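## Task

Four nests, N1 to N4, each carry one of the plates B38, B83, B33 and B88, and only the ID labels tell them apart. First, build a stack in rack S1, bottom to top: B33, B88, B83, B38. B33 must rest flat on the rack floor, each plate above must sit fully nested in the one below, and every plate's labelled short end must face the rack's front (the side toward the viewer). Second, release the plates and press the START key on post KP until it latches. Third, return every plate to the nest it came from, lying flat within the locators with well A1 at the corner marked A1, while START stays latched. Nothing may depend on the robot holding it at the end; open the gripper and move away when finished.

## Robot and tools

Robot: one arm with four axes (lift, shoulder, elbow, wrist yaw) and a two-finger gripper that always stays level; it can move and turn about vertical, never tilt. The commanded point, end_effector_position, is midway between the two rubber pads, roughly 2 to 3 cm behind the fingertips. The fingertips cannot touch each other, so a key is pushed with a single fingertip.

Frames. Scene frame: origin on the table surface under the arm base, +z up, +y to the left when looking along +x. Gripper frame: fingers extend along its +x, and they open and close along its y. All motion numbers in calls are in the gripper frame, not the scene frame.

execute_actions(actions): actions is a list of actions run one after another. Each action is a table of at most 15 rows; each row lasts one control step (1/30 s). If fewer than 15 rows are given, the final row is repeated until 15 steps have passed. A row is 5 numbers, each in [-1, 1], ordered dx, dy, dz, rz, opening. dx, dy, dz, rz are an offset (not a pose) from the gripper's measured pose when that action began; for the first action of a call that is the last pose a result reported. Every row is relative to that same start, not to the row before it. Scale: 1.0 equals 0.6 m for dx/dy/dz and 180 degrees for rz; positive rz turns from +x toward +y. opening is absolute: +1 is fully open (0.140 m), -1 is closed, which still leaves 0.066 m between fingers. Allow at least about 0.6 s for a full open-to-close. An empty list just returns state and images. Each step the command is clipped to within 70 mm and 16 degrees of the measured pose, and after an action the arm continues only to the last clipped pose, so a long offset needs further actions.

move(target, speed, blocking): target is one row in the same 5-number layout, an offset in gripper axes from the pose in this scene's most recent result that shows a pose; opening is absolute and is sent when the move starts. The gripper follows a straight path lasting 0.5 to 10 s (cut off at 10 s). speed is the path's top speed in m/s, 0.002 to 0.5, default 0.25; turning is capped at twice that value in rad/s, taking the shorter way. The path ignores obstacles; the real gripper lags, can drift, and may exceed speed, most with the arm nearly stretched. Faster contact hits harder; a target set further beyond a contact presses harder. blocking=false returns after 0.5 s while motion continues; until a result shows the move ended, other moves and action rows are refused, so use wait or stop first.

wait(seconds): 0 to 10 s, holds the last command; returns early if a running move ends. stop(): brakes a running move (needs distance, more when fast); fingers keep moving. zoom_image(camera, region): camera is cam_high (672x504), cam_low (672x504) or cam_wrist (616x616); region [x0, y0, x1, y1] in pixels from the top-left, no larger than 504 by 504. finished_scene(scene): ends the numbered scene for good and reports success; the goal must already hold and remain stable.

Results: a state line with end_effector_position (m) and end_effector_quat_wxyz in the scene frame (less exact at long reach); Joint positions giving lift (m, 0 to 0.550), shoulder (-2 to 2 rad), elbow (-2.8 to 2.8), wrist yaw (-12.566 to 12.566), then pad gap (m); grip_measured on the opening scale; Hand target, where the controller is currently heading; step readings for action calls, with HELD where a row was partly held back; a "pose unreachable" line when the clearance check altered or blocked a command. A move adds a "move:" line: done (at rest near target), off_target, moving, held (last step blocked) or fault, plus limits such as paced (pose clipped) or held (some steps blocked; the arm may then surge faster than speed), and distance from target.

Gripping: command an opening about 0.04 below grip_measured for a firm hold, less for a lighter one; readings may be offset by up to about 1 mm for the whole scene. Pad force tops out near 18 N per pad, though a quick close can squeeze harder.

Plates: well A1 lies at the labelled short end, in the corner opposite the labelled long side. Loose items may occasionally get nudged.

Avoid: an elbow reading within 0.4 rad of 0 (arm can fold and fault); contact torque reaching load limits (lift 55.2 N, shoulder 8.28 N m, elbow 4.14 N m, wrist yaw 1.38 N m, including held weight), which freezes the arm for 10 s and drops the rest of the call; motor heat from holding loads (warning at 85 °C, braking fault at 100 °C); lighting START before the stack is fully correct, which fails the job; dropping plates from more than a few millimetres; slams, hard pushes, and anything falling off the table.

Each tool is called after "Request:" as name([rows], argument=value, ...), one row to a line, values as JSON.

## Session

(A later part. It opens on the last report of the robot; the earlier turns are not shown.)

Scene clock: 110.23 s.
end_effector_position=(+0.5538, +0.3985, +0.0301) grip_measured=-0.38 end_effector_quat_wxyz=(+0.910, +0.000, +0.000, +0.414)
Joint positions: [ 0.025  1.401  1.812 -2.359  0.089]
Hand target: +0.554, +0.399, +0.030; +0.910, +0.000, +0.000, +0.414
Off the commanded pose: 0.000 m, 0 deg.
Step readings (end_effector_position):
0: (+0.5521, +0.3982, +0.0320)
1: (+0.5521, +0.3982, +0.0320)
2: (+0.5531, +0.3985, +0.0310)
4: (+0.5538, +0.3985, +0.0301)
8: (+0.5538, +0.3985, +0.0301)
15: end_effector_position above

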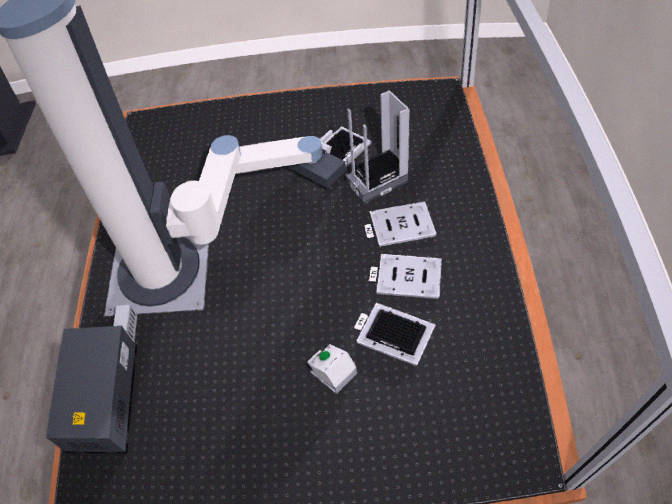

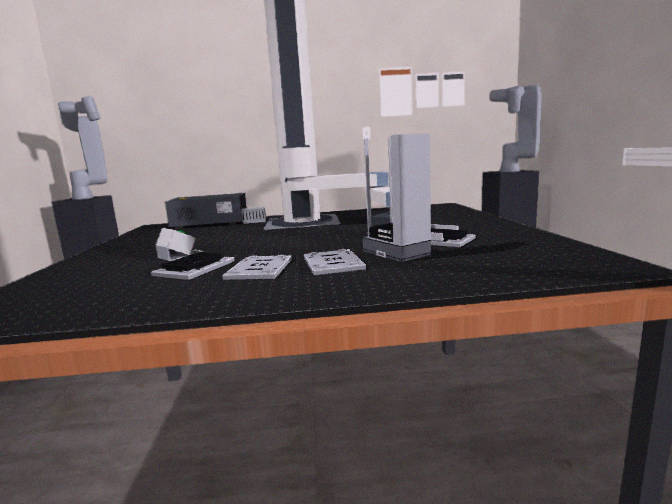

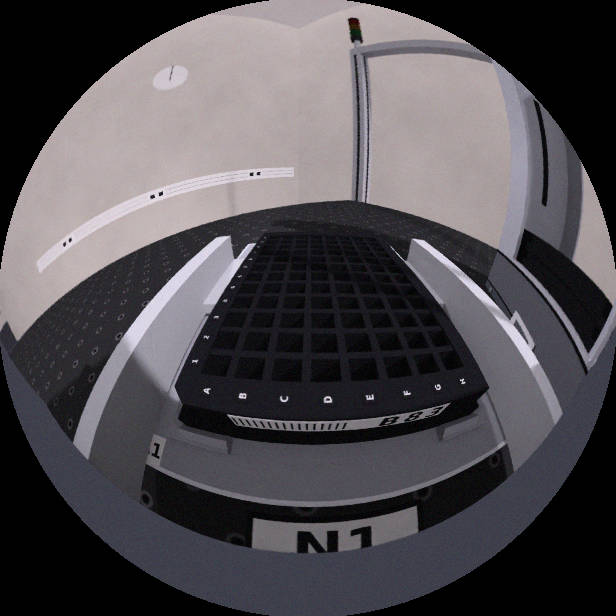

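Request:
execute_actions([
  [[0,-0.0005,0,-0.0006,-0.4],[0,-0.0005,0,-0.0006,-0.4],[0,-0.0005,0,-0.0006,-0.4],[0,-0.0005,0,-0.0006,-0.4],[0,-0.0005,0,-0.0006,-0.48]],
  [[0,0,0,0,-0.54]],
])

Request:
move(target=[0,0,0.49,0,-0.54])

Request:
move(target=[-0.0642,-0.3037,0,-0.1143,-0.54])

Request:
move(target=[0,0,-0.027,0,-0.54], speed=0.02)

Scene clock: 118.90 s.
end_effector_position=(+0.5540, +0.3984, +0.0301) grip_measured=-0.48 end_effector_quat_wxyz=(+0.911, +0.000, +0.000, +0.413)
Joint positions: [ 0.025  1.401  1.812 -2.361  0.085]
Hand target: +0.554, +0.398, +0.030; +0.911, +0.000, +0.000, +0.413
Off the commanded pose: 0.000 m, 0 deg.
Step readings (end_effector_position; steps 1 to 15: 1st action; 16 to 30: 2nd action):
0: (+0.5538, +0.3985, +0.0301)
1: (+0.5538, +0.3985, +0.0301)
2: (+0.5540, +0.3984, +0.0301)
4: (+0.5540, +0.3984, +0.0301)
8: (+0.5540, +0.3984, +0.0301)
15: (+0.5540, +0.3984, +0.0301)
16: (+0.5540, +0.3984, +0.0301)
17: (+0.5540, +0.3984, +0.0301)
19: (+0.5540, +0.3984, +0.0301)
23: (+0.5540, +0.3984, +0.0301)
30: end_effector_position above

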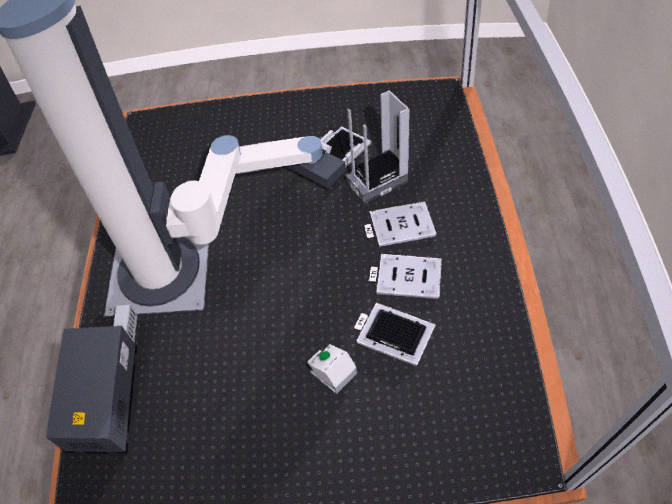

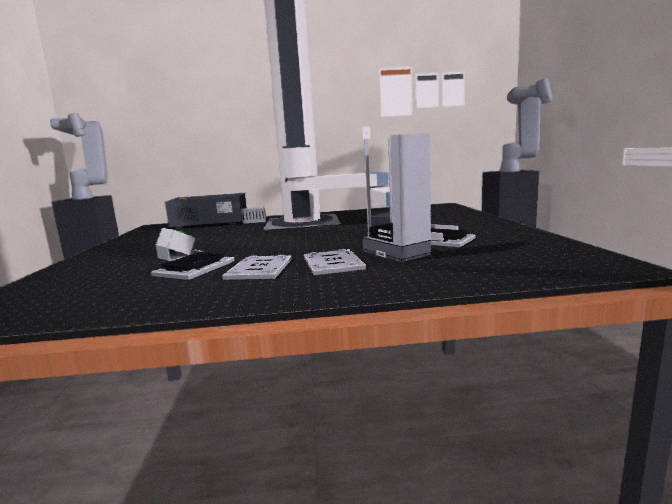

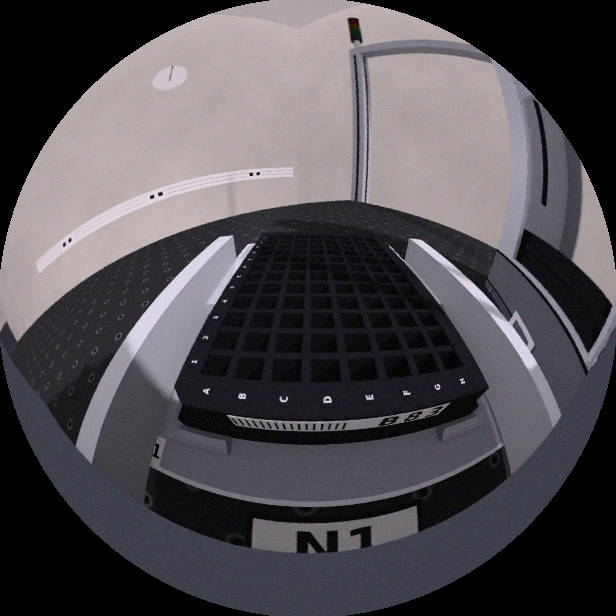

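Scene clock: 120.50 s.
end_effector_position=(+0.5540, +0.3984, +0.3242) grip_measured=-0.48 end_effector_quat_wxyz=(+0.911, +0.000, +0.000, +0.413)
Joint positions: [ 0.319  1.401  1.812 -2.361  0.085]
Hand target: +0.554, +0.398, +0.324; +0.911, +0.000, +0.000, +0.413
Off the commanded pose: 0.000 m, 0 deg.
move: done

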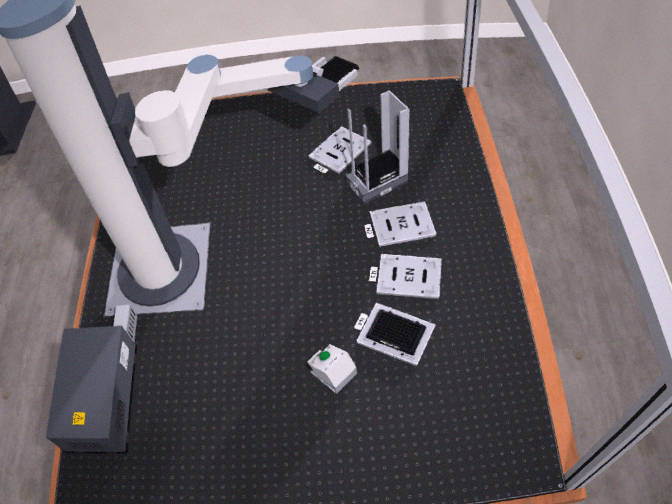

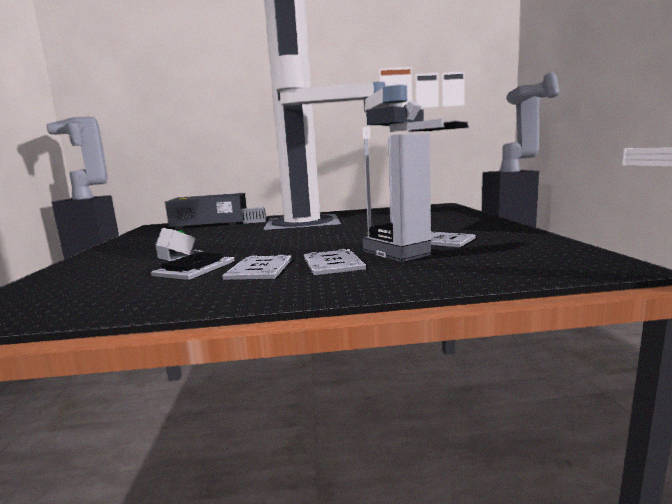

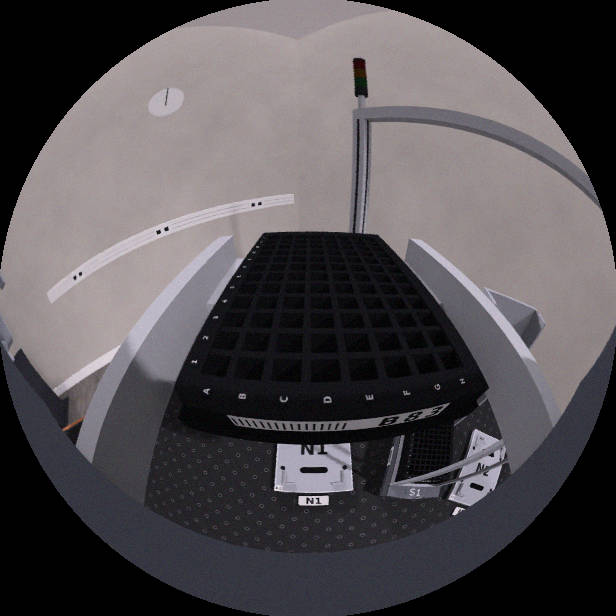

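Scene clock: 121.63 s.
end_effector_position=(+0.6658, +0.2492, +0.3242) grip_measured=-0.48 end_effector_quat_wxyz=(+0.970, +0.000, +0.000, +0.244)
Joint positions: [ 0.319  1.065  1.815 -2.388  0.085]
Hand target: +0.666, +0.249, +0.324; +0.970, +0.000, +0.000, +0.244
Off the commanded pose: 0.000 m, 0 deg.
move: done

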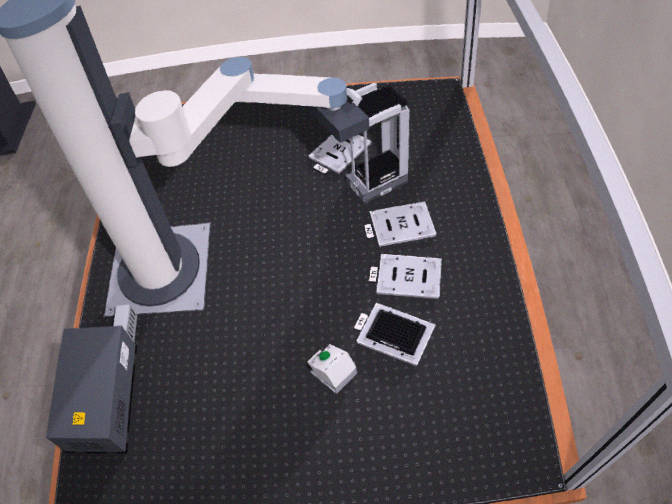

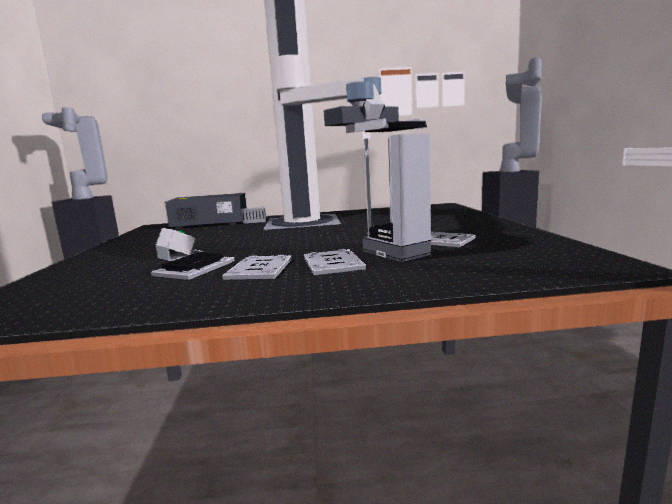

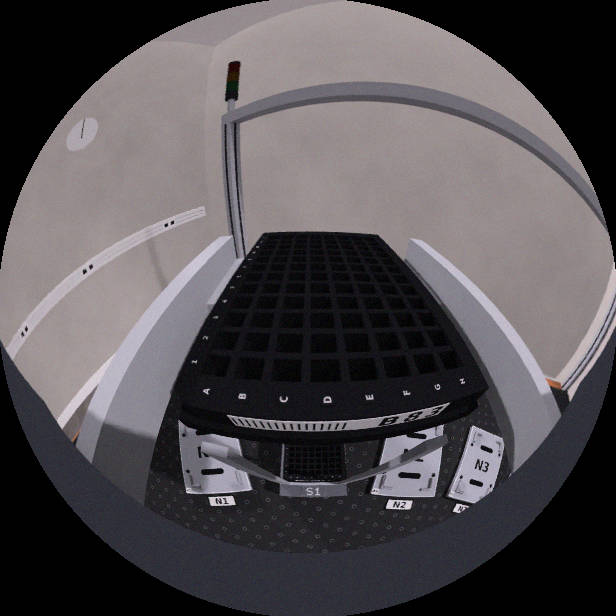

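Scene clock: 122.67 s.
end_effector_position=(+0.6658, +0.2492, +0.3079) grip_measured=-0.48 end_effector_quat_wxyz=(+0.970, +0.000, +0.000, +0.244)
Joint positions: [ 0.303  1.065  1.815 -2.387  0.085]
Hand target: +0.666, +0.249, +0.308; +0.970, +0.000, +0.000, +0.244
Off the commanded pose: 0.000 m, 0 deg.
move: done

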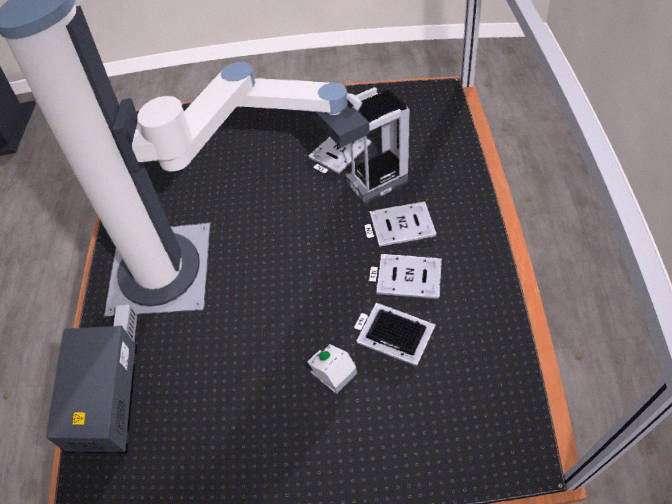

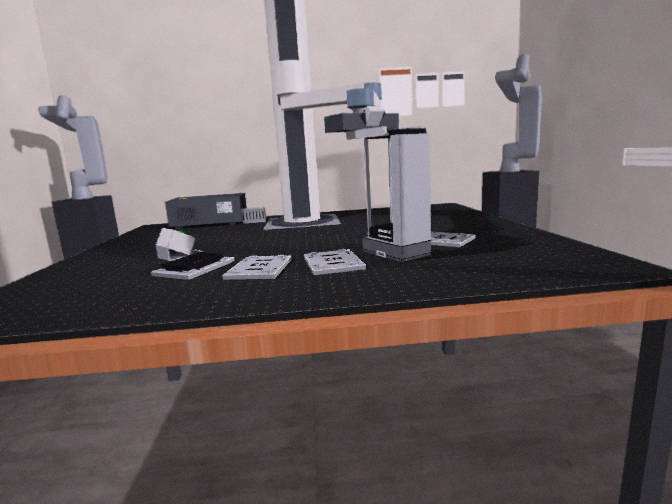

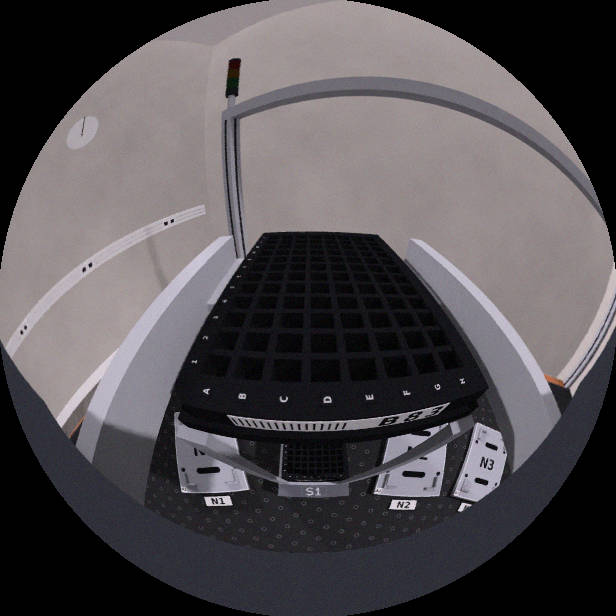

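Request:
move(target=[0,0,-0.359,0,-0.54], speed=0.15)

Request:
move(target=[0,0,-0.0098,0,-0.54], speed=0.015)

Request:
execute_actions([
  [[0,0,0,0,0.1]],
])

Request:
move(target=[-0.25,0,0,0,0.1])

Request:
move(target=[-0.178,-0.759,-0.0425,-0.3224,0.1])

Scene clock: 130.63 s.
end_effector_position=(+0.6658, +0.2492, +0.0924) grip_measured=-0.48 end_effector_quat_wxyz=(+0.970, +0.000, +0.000, +0.244)
Joint positions: [ 0.087  1.065  1.815 -2.387  0.085]
Hand target: +0.666, +0.249, +0.092; +0.970, +0.000, +0.000, +0.244
Off the commanded pose: 0.000 m, 0 deg.
move: done

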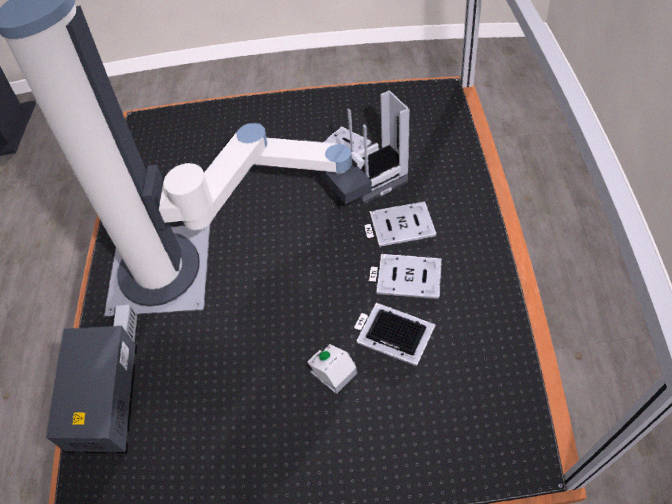

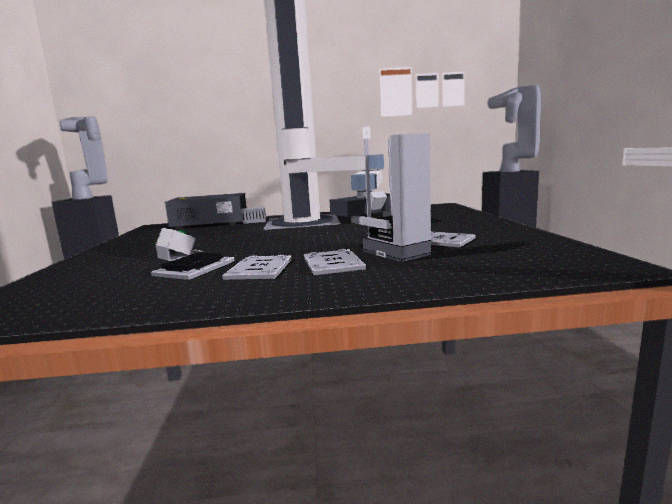

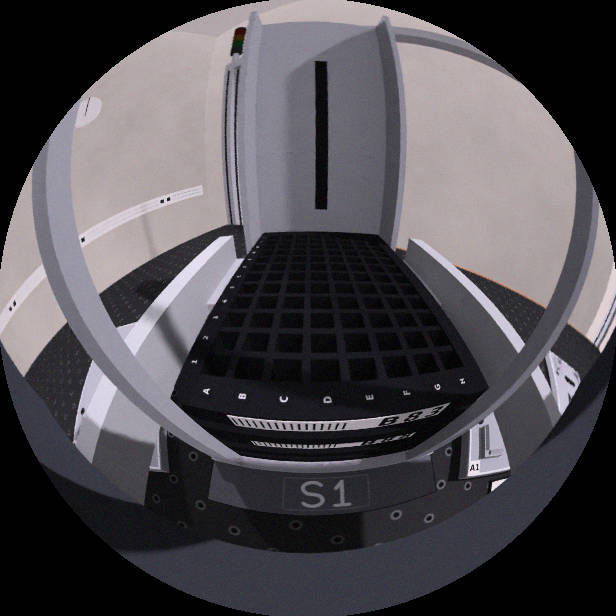

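Scene clock: 131.33 s.
end_effector_position=(+0.6658, +0.2493, +0.0865) grip_measured=-0.48 end_effector_quat_wxyz=(+0.970, +0.000, +0.000, +0.244)
Joint positions: [ 0.082  1.065  1.815 -2.387  0.085]
Hand target: +0.666, +0.249, +0.087; +0.970, +0.000, +0.000, +0.244
Off the commanded pose: 0.000 m, 0 deg.
move: done

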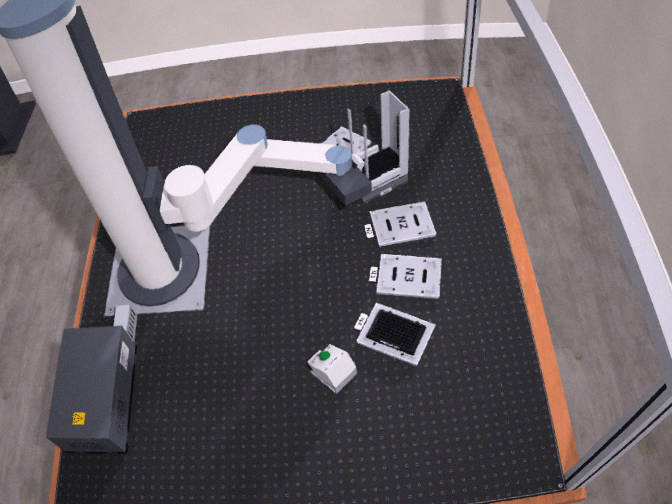

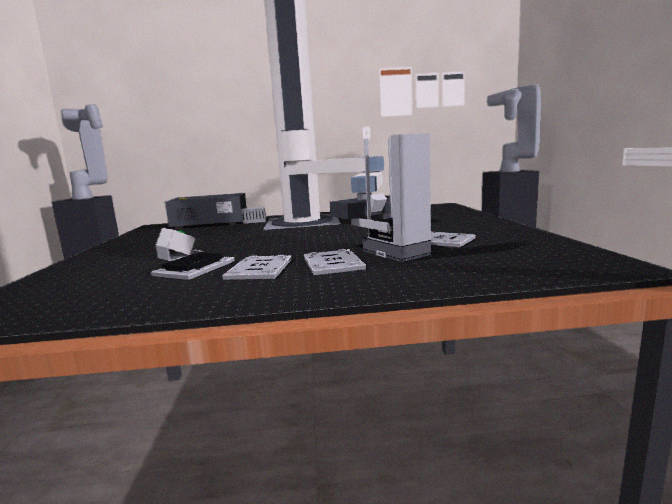

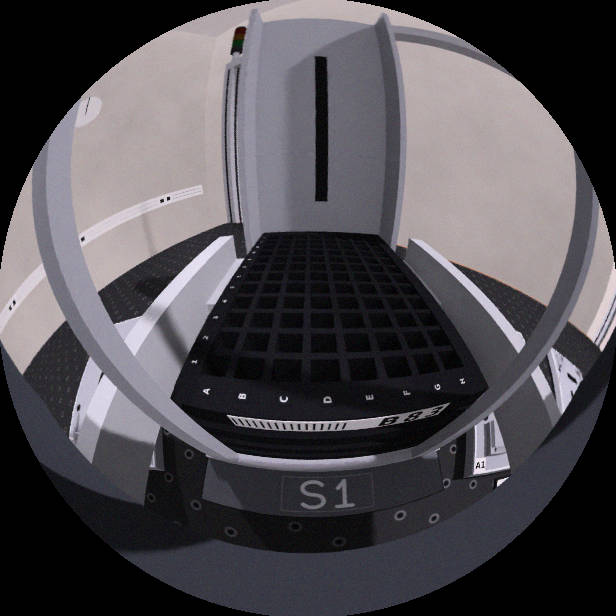

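Scene clock: 131.83 s.
end_effector_position=(+0.6658, +0.2493, +0.0865) grip_measured=+0.10 end_effector_quat_wxyz=(+0.970, +0.000, +0.000, +0.244)
Joint positions: [ 0.082  1.065  1.815 -2.387  0.107]
Hand target: +0.666, +0.249, +0.087; +0.970, +0.000, +0.000, +0.244
Off the commanded pose: 0.000 m, 0 deg.
Step readings (end_effector_position):
0: (+0.6658, +0.2493, +0.0865)
1: (+0.6658, +0.2493, +0.0865)
2: (+0.6658, +0.2493, +0.0865)
4: (+0.6658, +0.2493, +0.0865)
8: (+0.6658, +0.2493, +0.0865)
15: end_effector_position above

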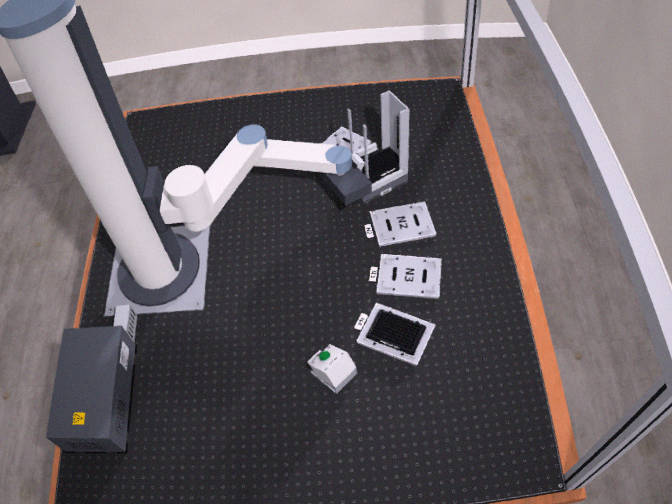

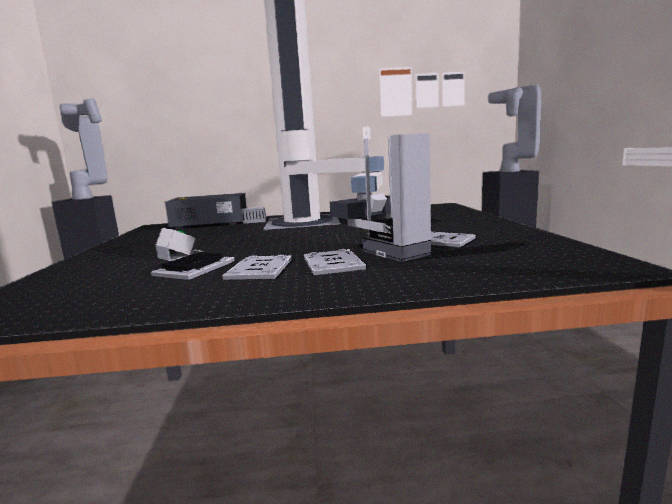

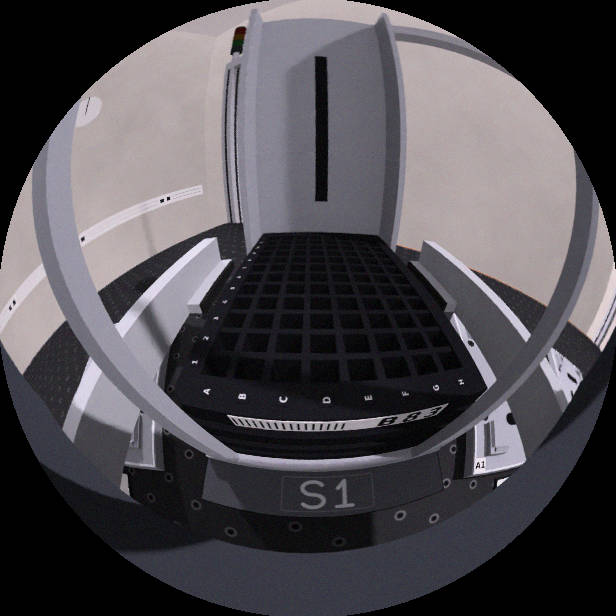

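Scene clock: 132.83 s.
end_effector_position=(+0.5336, +0.1783, +0.0865) grip_measured=+0.10 end_effector_quat_wxyz=(+0.970, +0.000, +0.000, +0.244)
Joint positions: [ 0.082  1.362  1.039 -1.909  0.107]
Hand target: +0.534, +0.178, +0.087; +0.970, +0.000, +0.000, +0.244
Off the commanded pose: 0.000 m, 0 deg.
move: done

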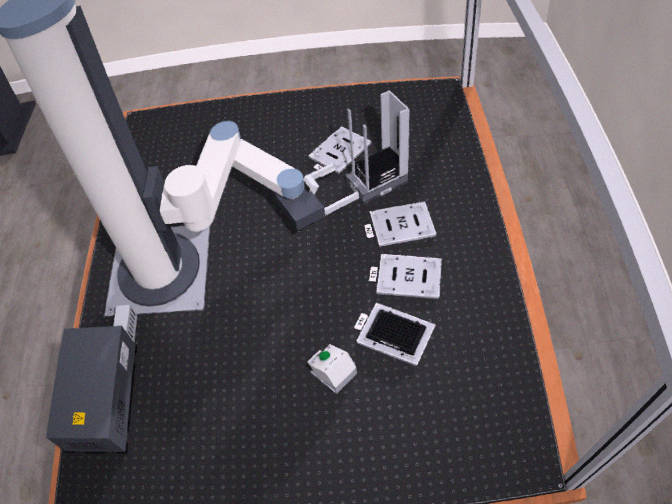

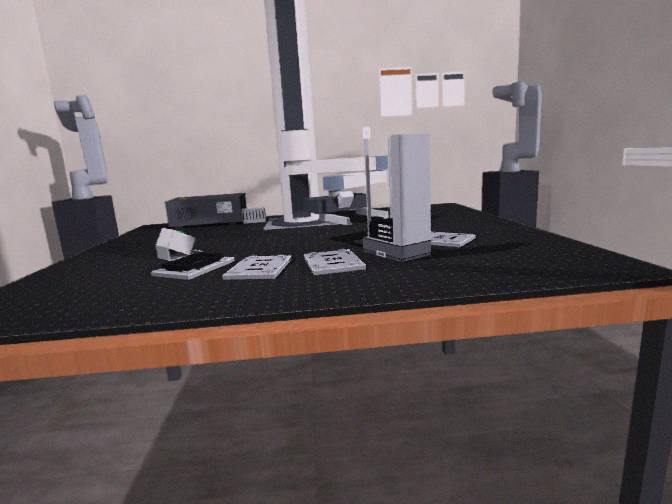

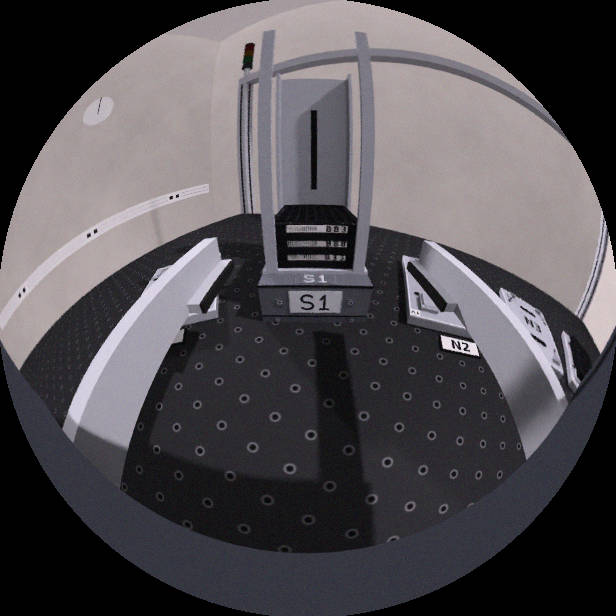

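Scene clock: 135.27 s.
end_effector_position=(+0.6547, -0.2736, +0.0610) grip_measured=+0.10 end_effector_quat_wxyz=(+0.966, +0.000, +0.000, -0.257)
Joint positions: [ 0.056  0.081  1.826 -2.427  0.107]
Hand target: +0.655, -0.274, +0.061; +0.966, +0.000, +0.000, -0.257
Off the commanded pose: 0.000 m, 0 deg.
move: done

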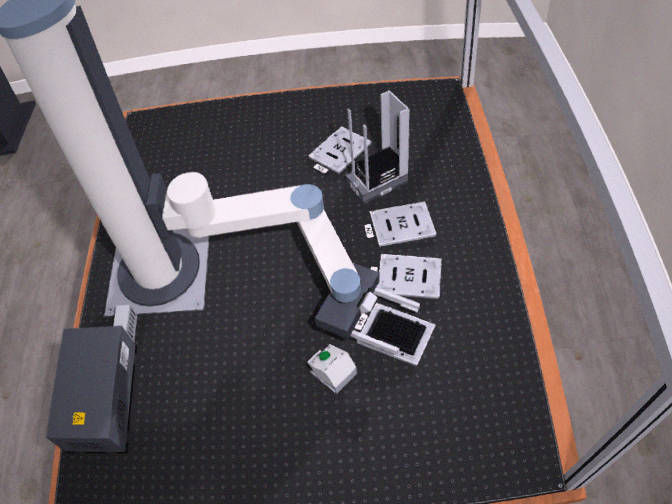

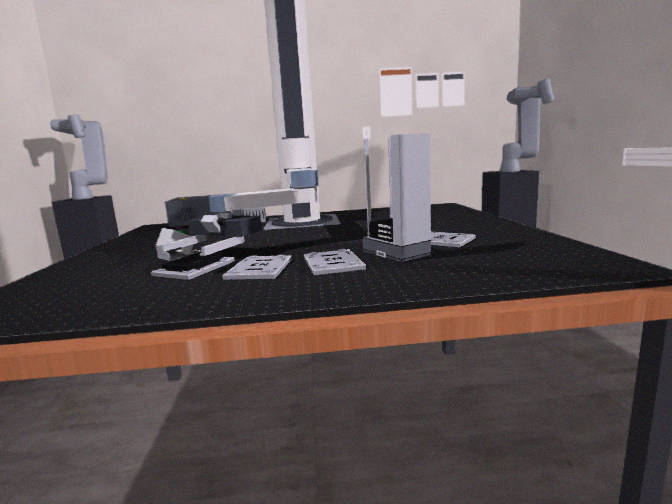

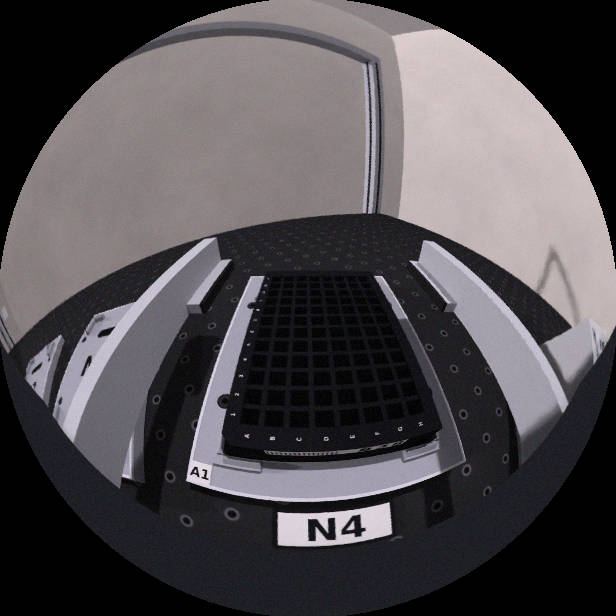

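Request:
move(target=[0,-0.0013,-0.048,0.0055,0.1], speed=0.06)

Scene clock: 154.30 s.
end_effector_position=(+0.6542, -0.2743, +0.0322) grip_measured=+0.10 end_effector_quat_wxyz=(+0.969, +0.000, +0.000, -0.249)
Joint positions: [ 0.027  0.073  1.826 -2.402  0.107]
Hand target: +0.654, -0.274, +0.032; +0.969, +0.000, +0.000, -0.249
Off the commanded pose: 0.000 m, 0 deg.
move: done

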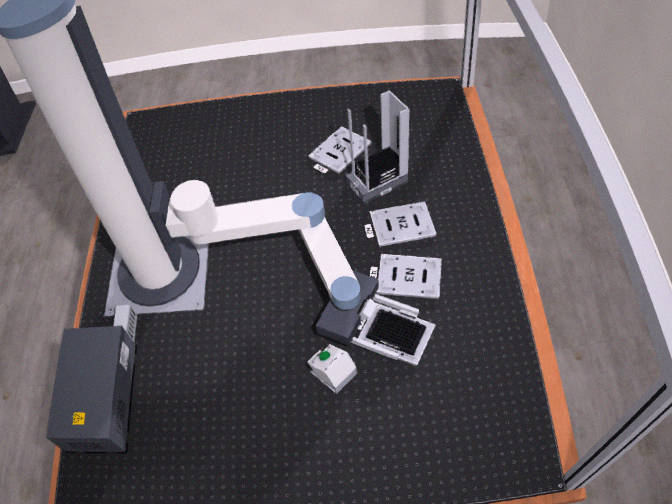

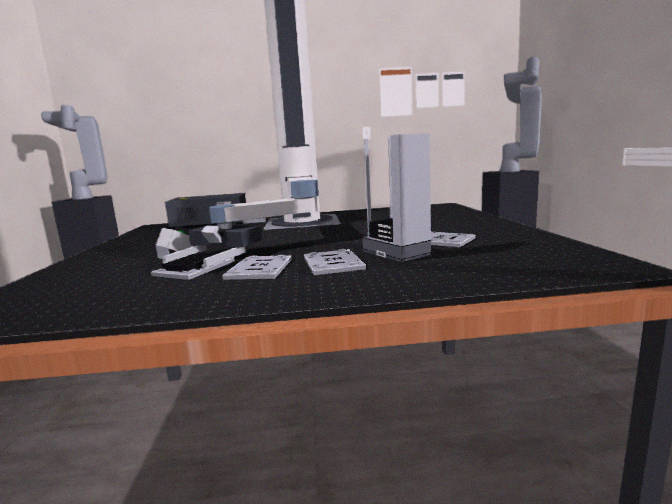

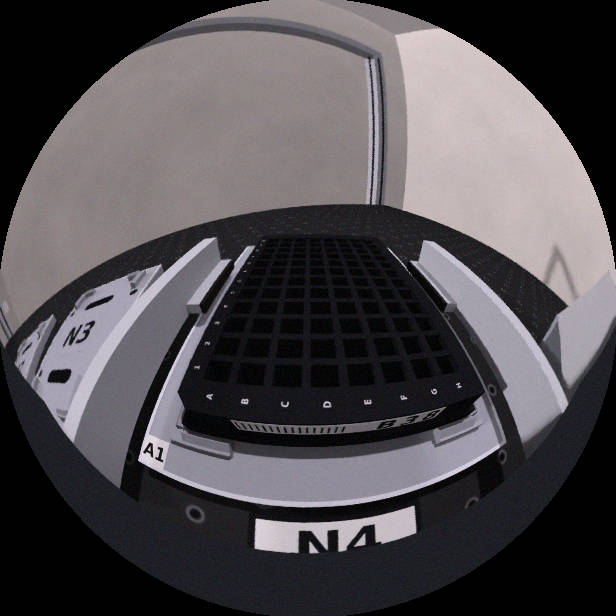

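Request:
move(target=[0,0,-0.0033,0,-0.38], speed=0.02)

Request:
execute_actions([
  [[0,0,0,0,-0.42]],
  [[0,0,0,0,-0.48]],
  [[0,0,0,0,-0.54]],
])

Request:
move(target=[0,0,0.49,0,-0.54], speed=0.2)

Scene clock: 160.33 s.
end_effector_position=(+0.6542, -0.2743, +0.0302) grip_measured=-0.38 end_effector_quat_wxyz=(+0.969, +0.000, +0.000, -0.249)
Joint positions: [ 0.025  0.073  1.826 -2.402  0.089]
Hand target: +0.654, -0.274, +0.030; +0.969, +0.000, +0.000, -0.249
Off the commanded pose: 0.000 m, 0 deg.
move: done

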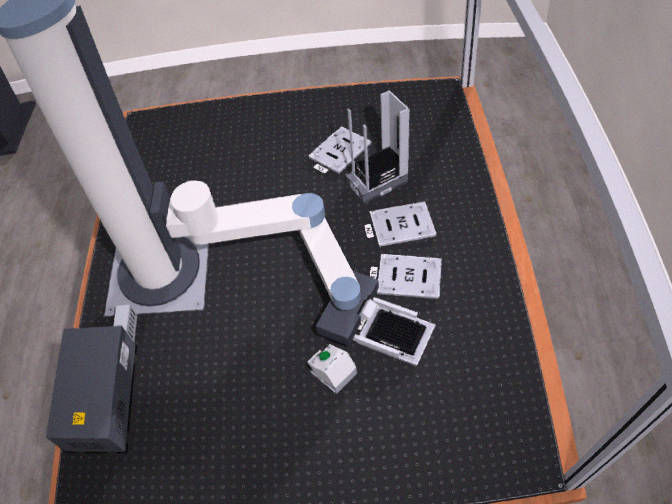

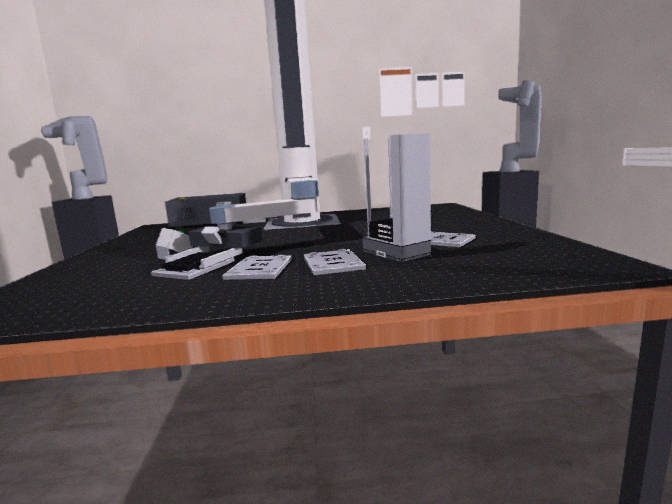

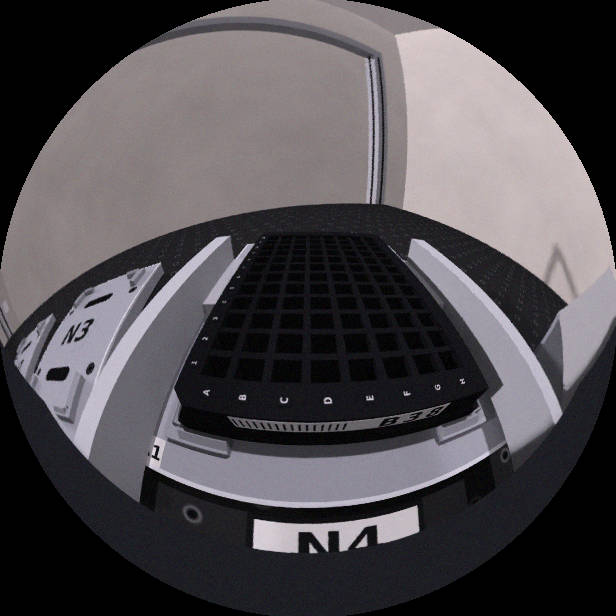

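Scene clock: 161.83 s.
end_effector_position=(+0.6542, -0.2743, +0.0302) grip_measured=-0.47 end_effector_quat_wxyz=(+0.969, +0.000, +0.000, -0.249)
Joint positions: [ 0.025  0.073  1.826 -2.402  0.085]
Hand target: +0.654, -0.274, +0.030; +0.969, +0.000, +0.000, -0.249
Off the commanded pose: 0.000 m, 0 deg.
Step readings (end_effector_position; steps 1 to 15: 1st action; 16 to 30: 2nd action; 31 to 45: 3rd action):
0: (+0.6542, -0.2743, +0.0302)
1: (+0.6542, -0.2743, +0.0302)
2: (+0.6542, -0.2743, +0.0302)
4: (+0.6542, -0.2743, +0.0302)
8: (+0.6542, -0.2743, +0.0302)
15: (+0.6542, -0.2743, +0.0302)
16: (+0.6542, -0.2743, +0.0302)
17: (+0.6542, -0.2743, +0.0302)
19: (+0.6542, -0.2743, +0.0302)
23: (+0.6542, -0.2743, +0.0302)
30: (+0.6542, -0.2743, +0.0302)
31: (+0.6542, -0.2743, +0.0302)
32: (+0.6542, -0.2743, +0.0302)
34: (+0.6542, -0.2743, +0.0302)
38: (+0.6542, -0.2743, +0.0302)
45: end_effector_position above

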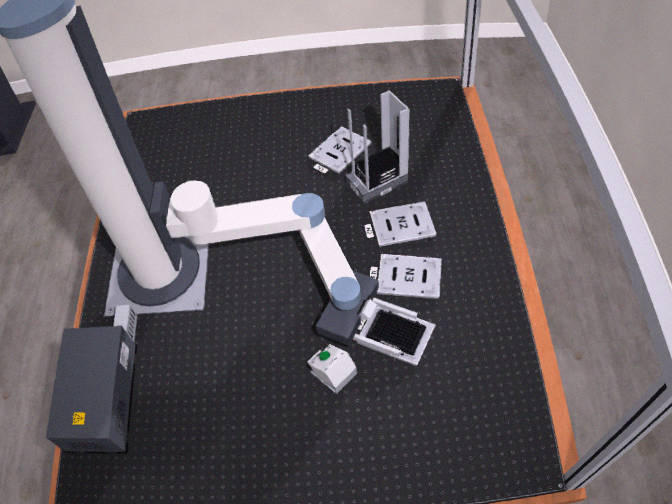

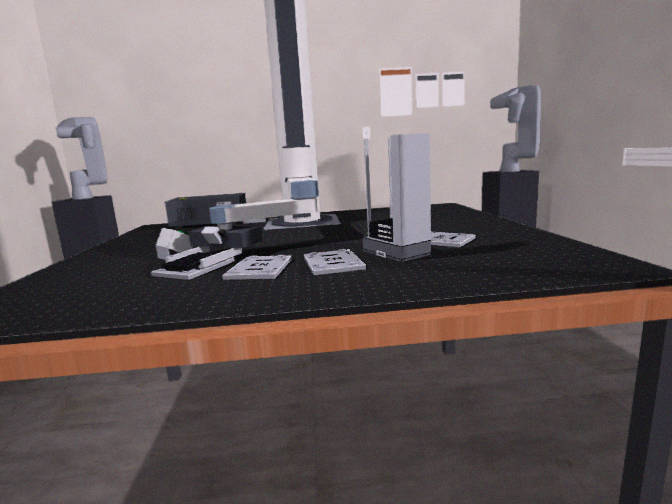

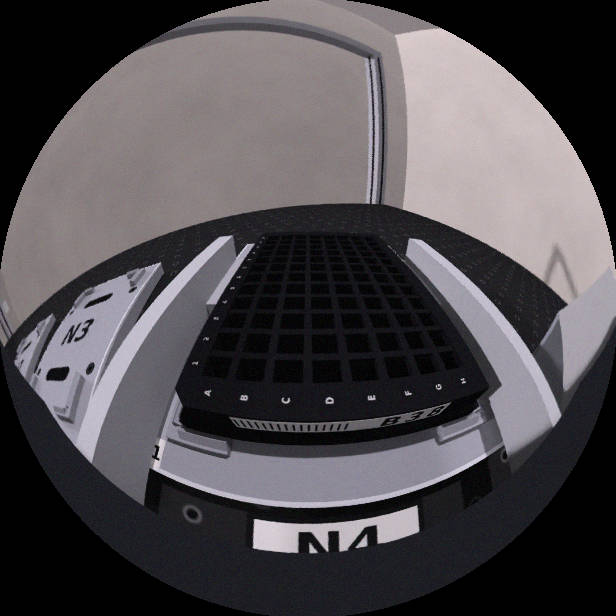

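Scene clock: 163.70 s.
end_effector_position=(+0.6543, -0.2743, +0.3242) grip_measured=-0.47 end_effector_quat_wxyz=(+0.969, +0.000, +0.000, -0.249)
Joint positions: [ 0.319  0.073  1.826 -2.402  0.085]
Hand target: +0.654, -0.274, +0.324; +0.969, +0.000, +0.000, -0.249
Off the commanded pose: 0.000 m, 0 deg.
move: done

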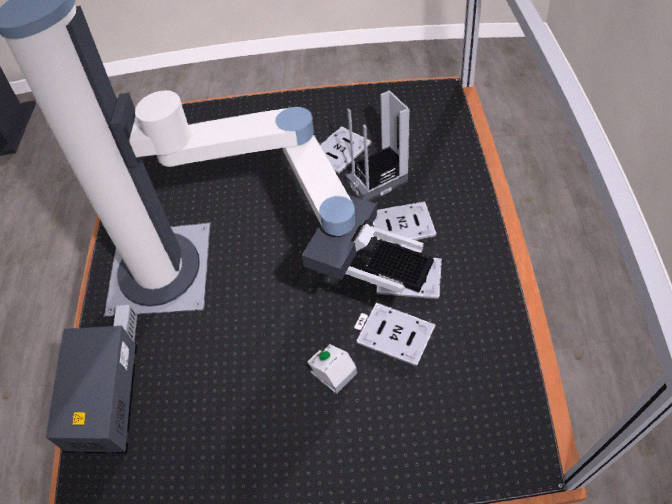

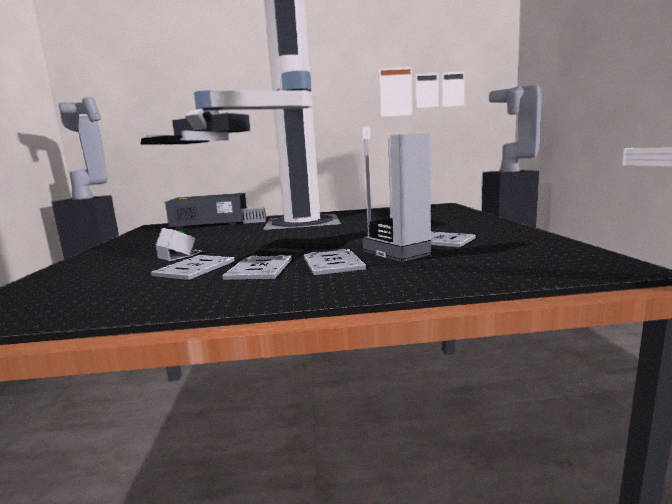

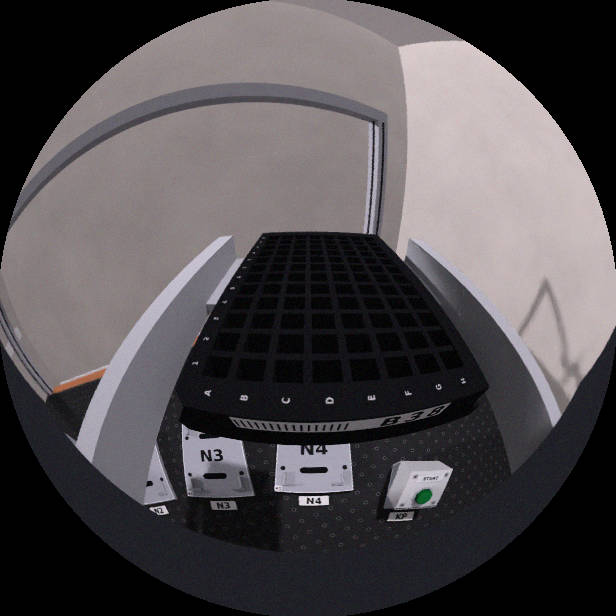

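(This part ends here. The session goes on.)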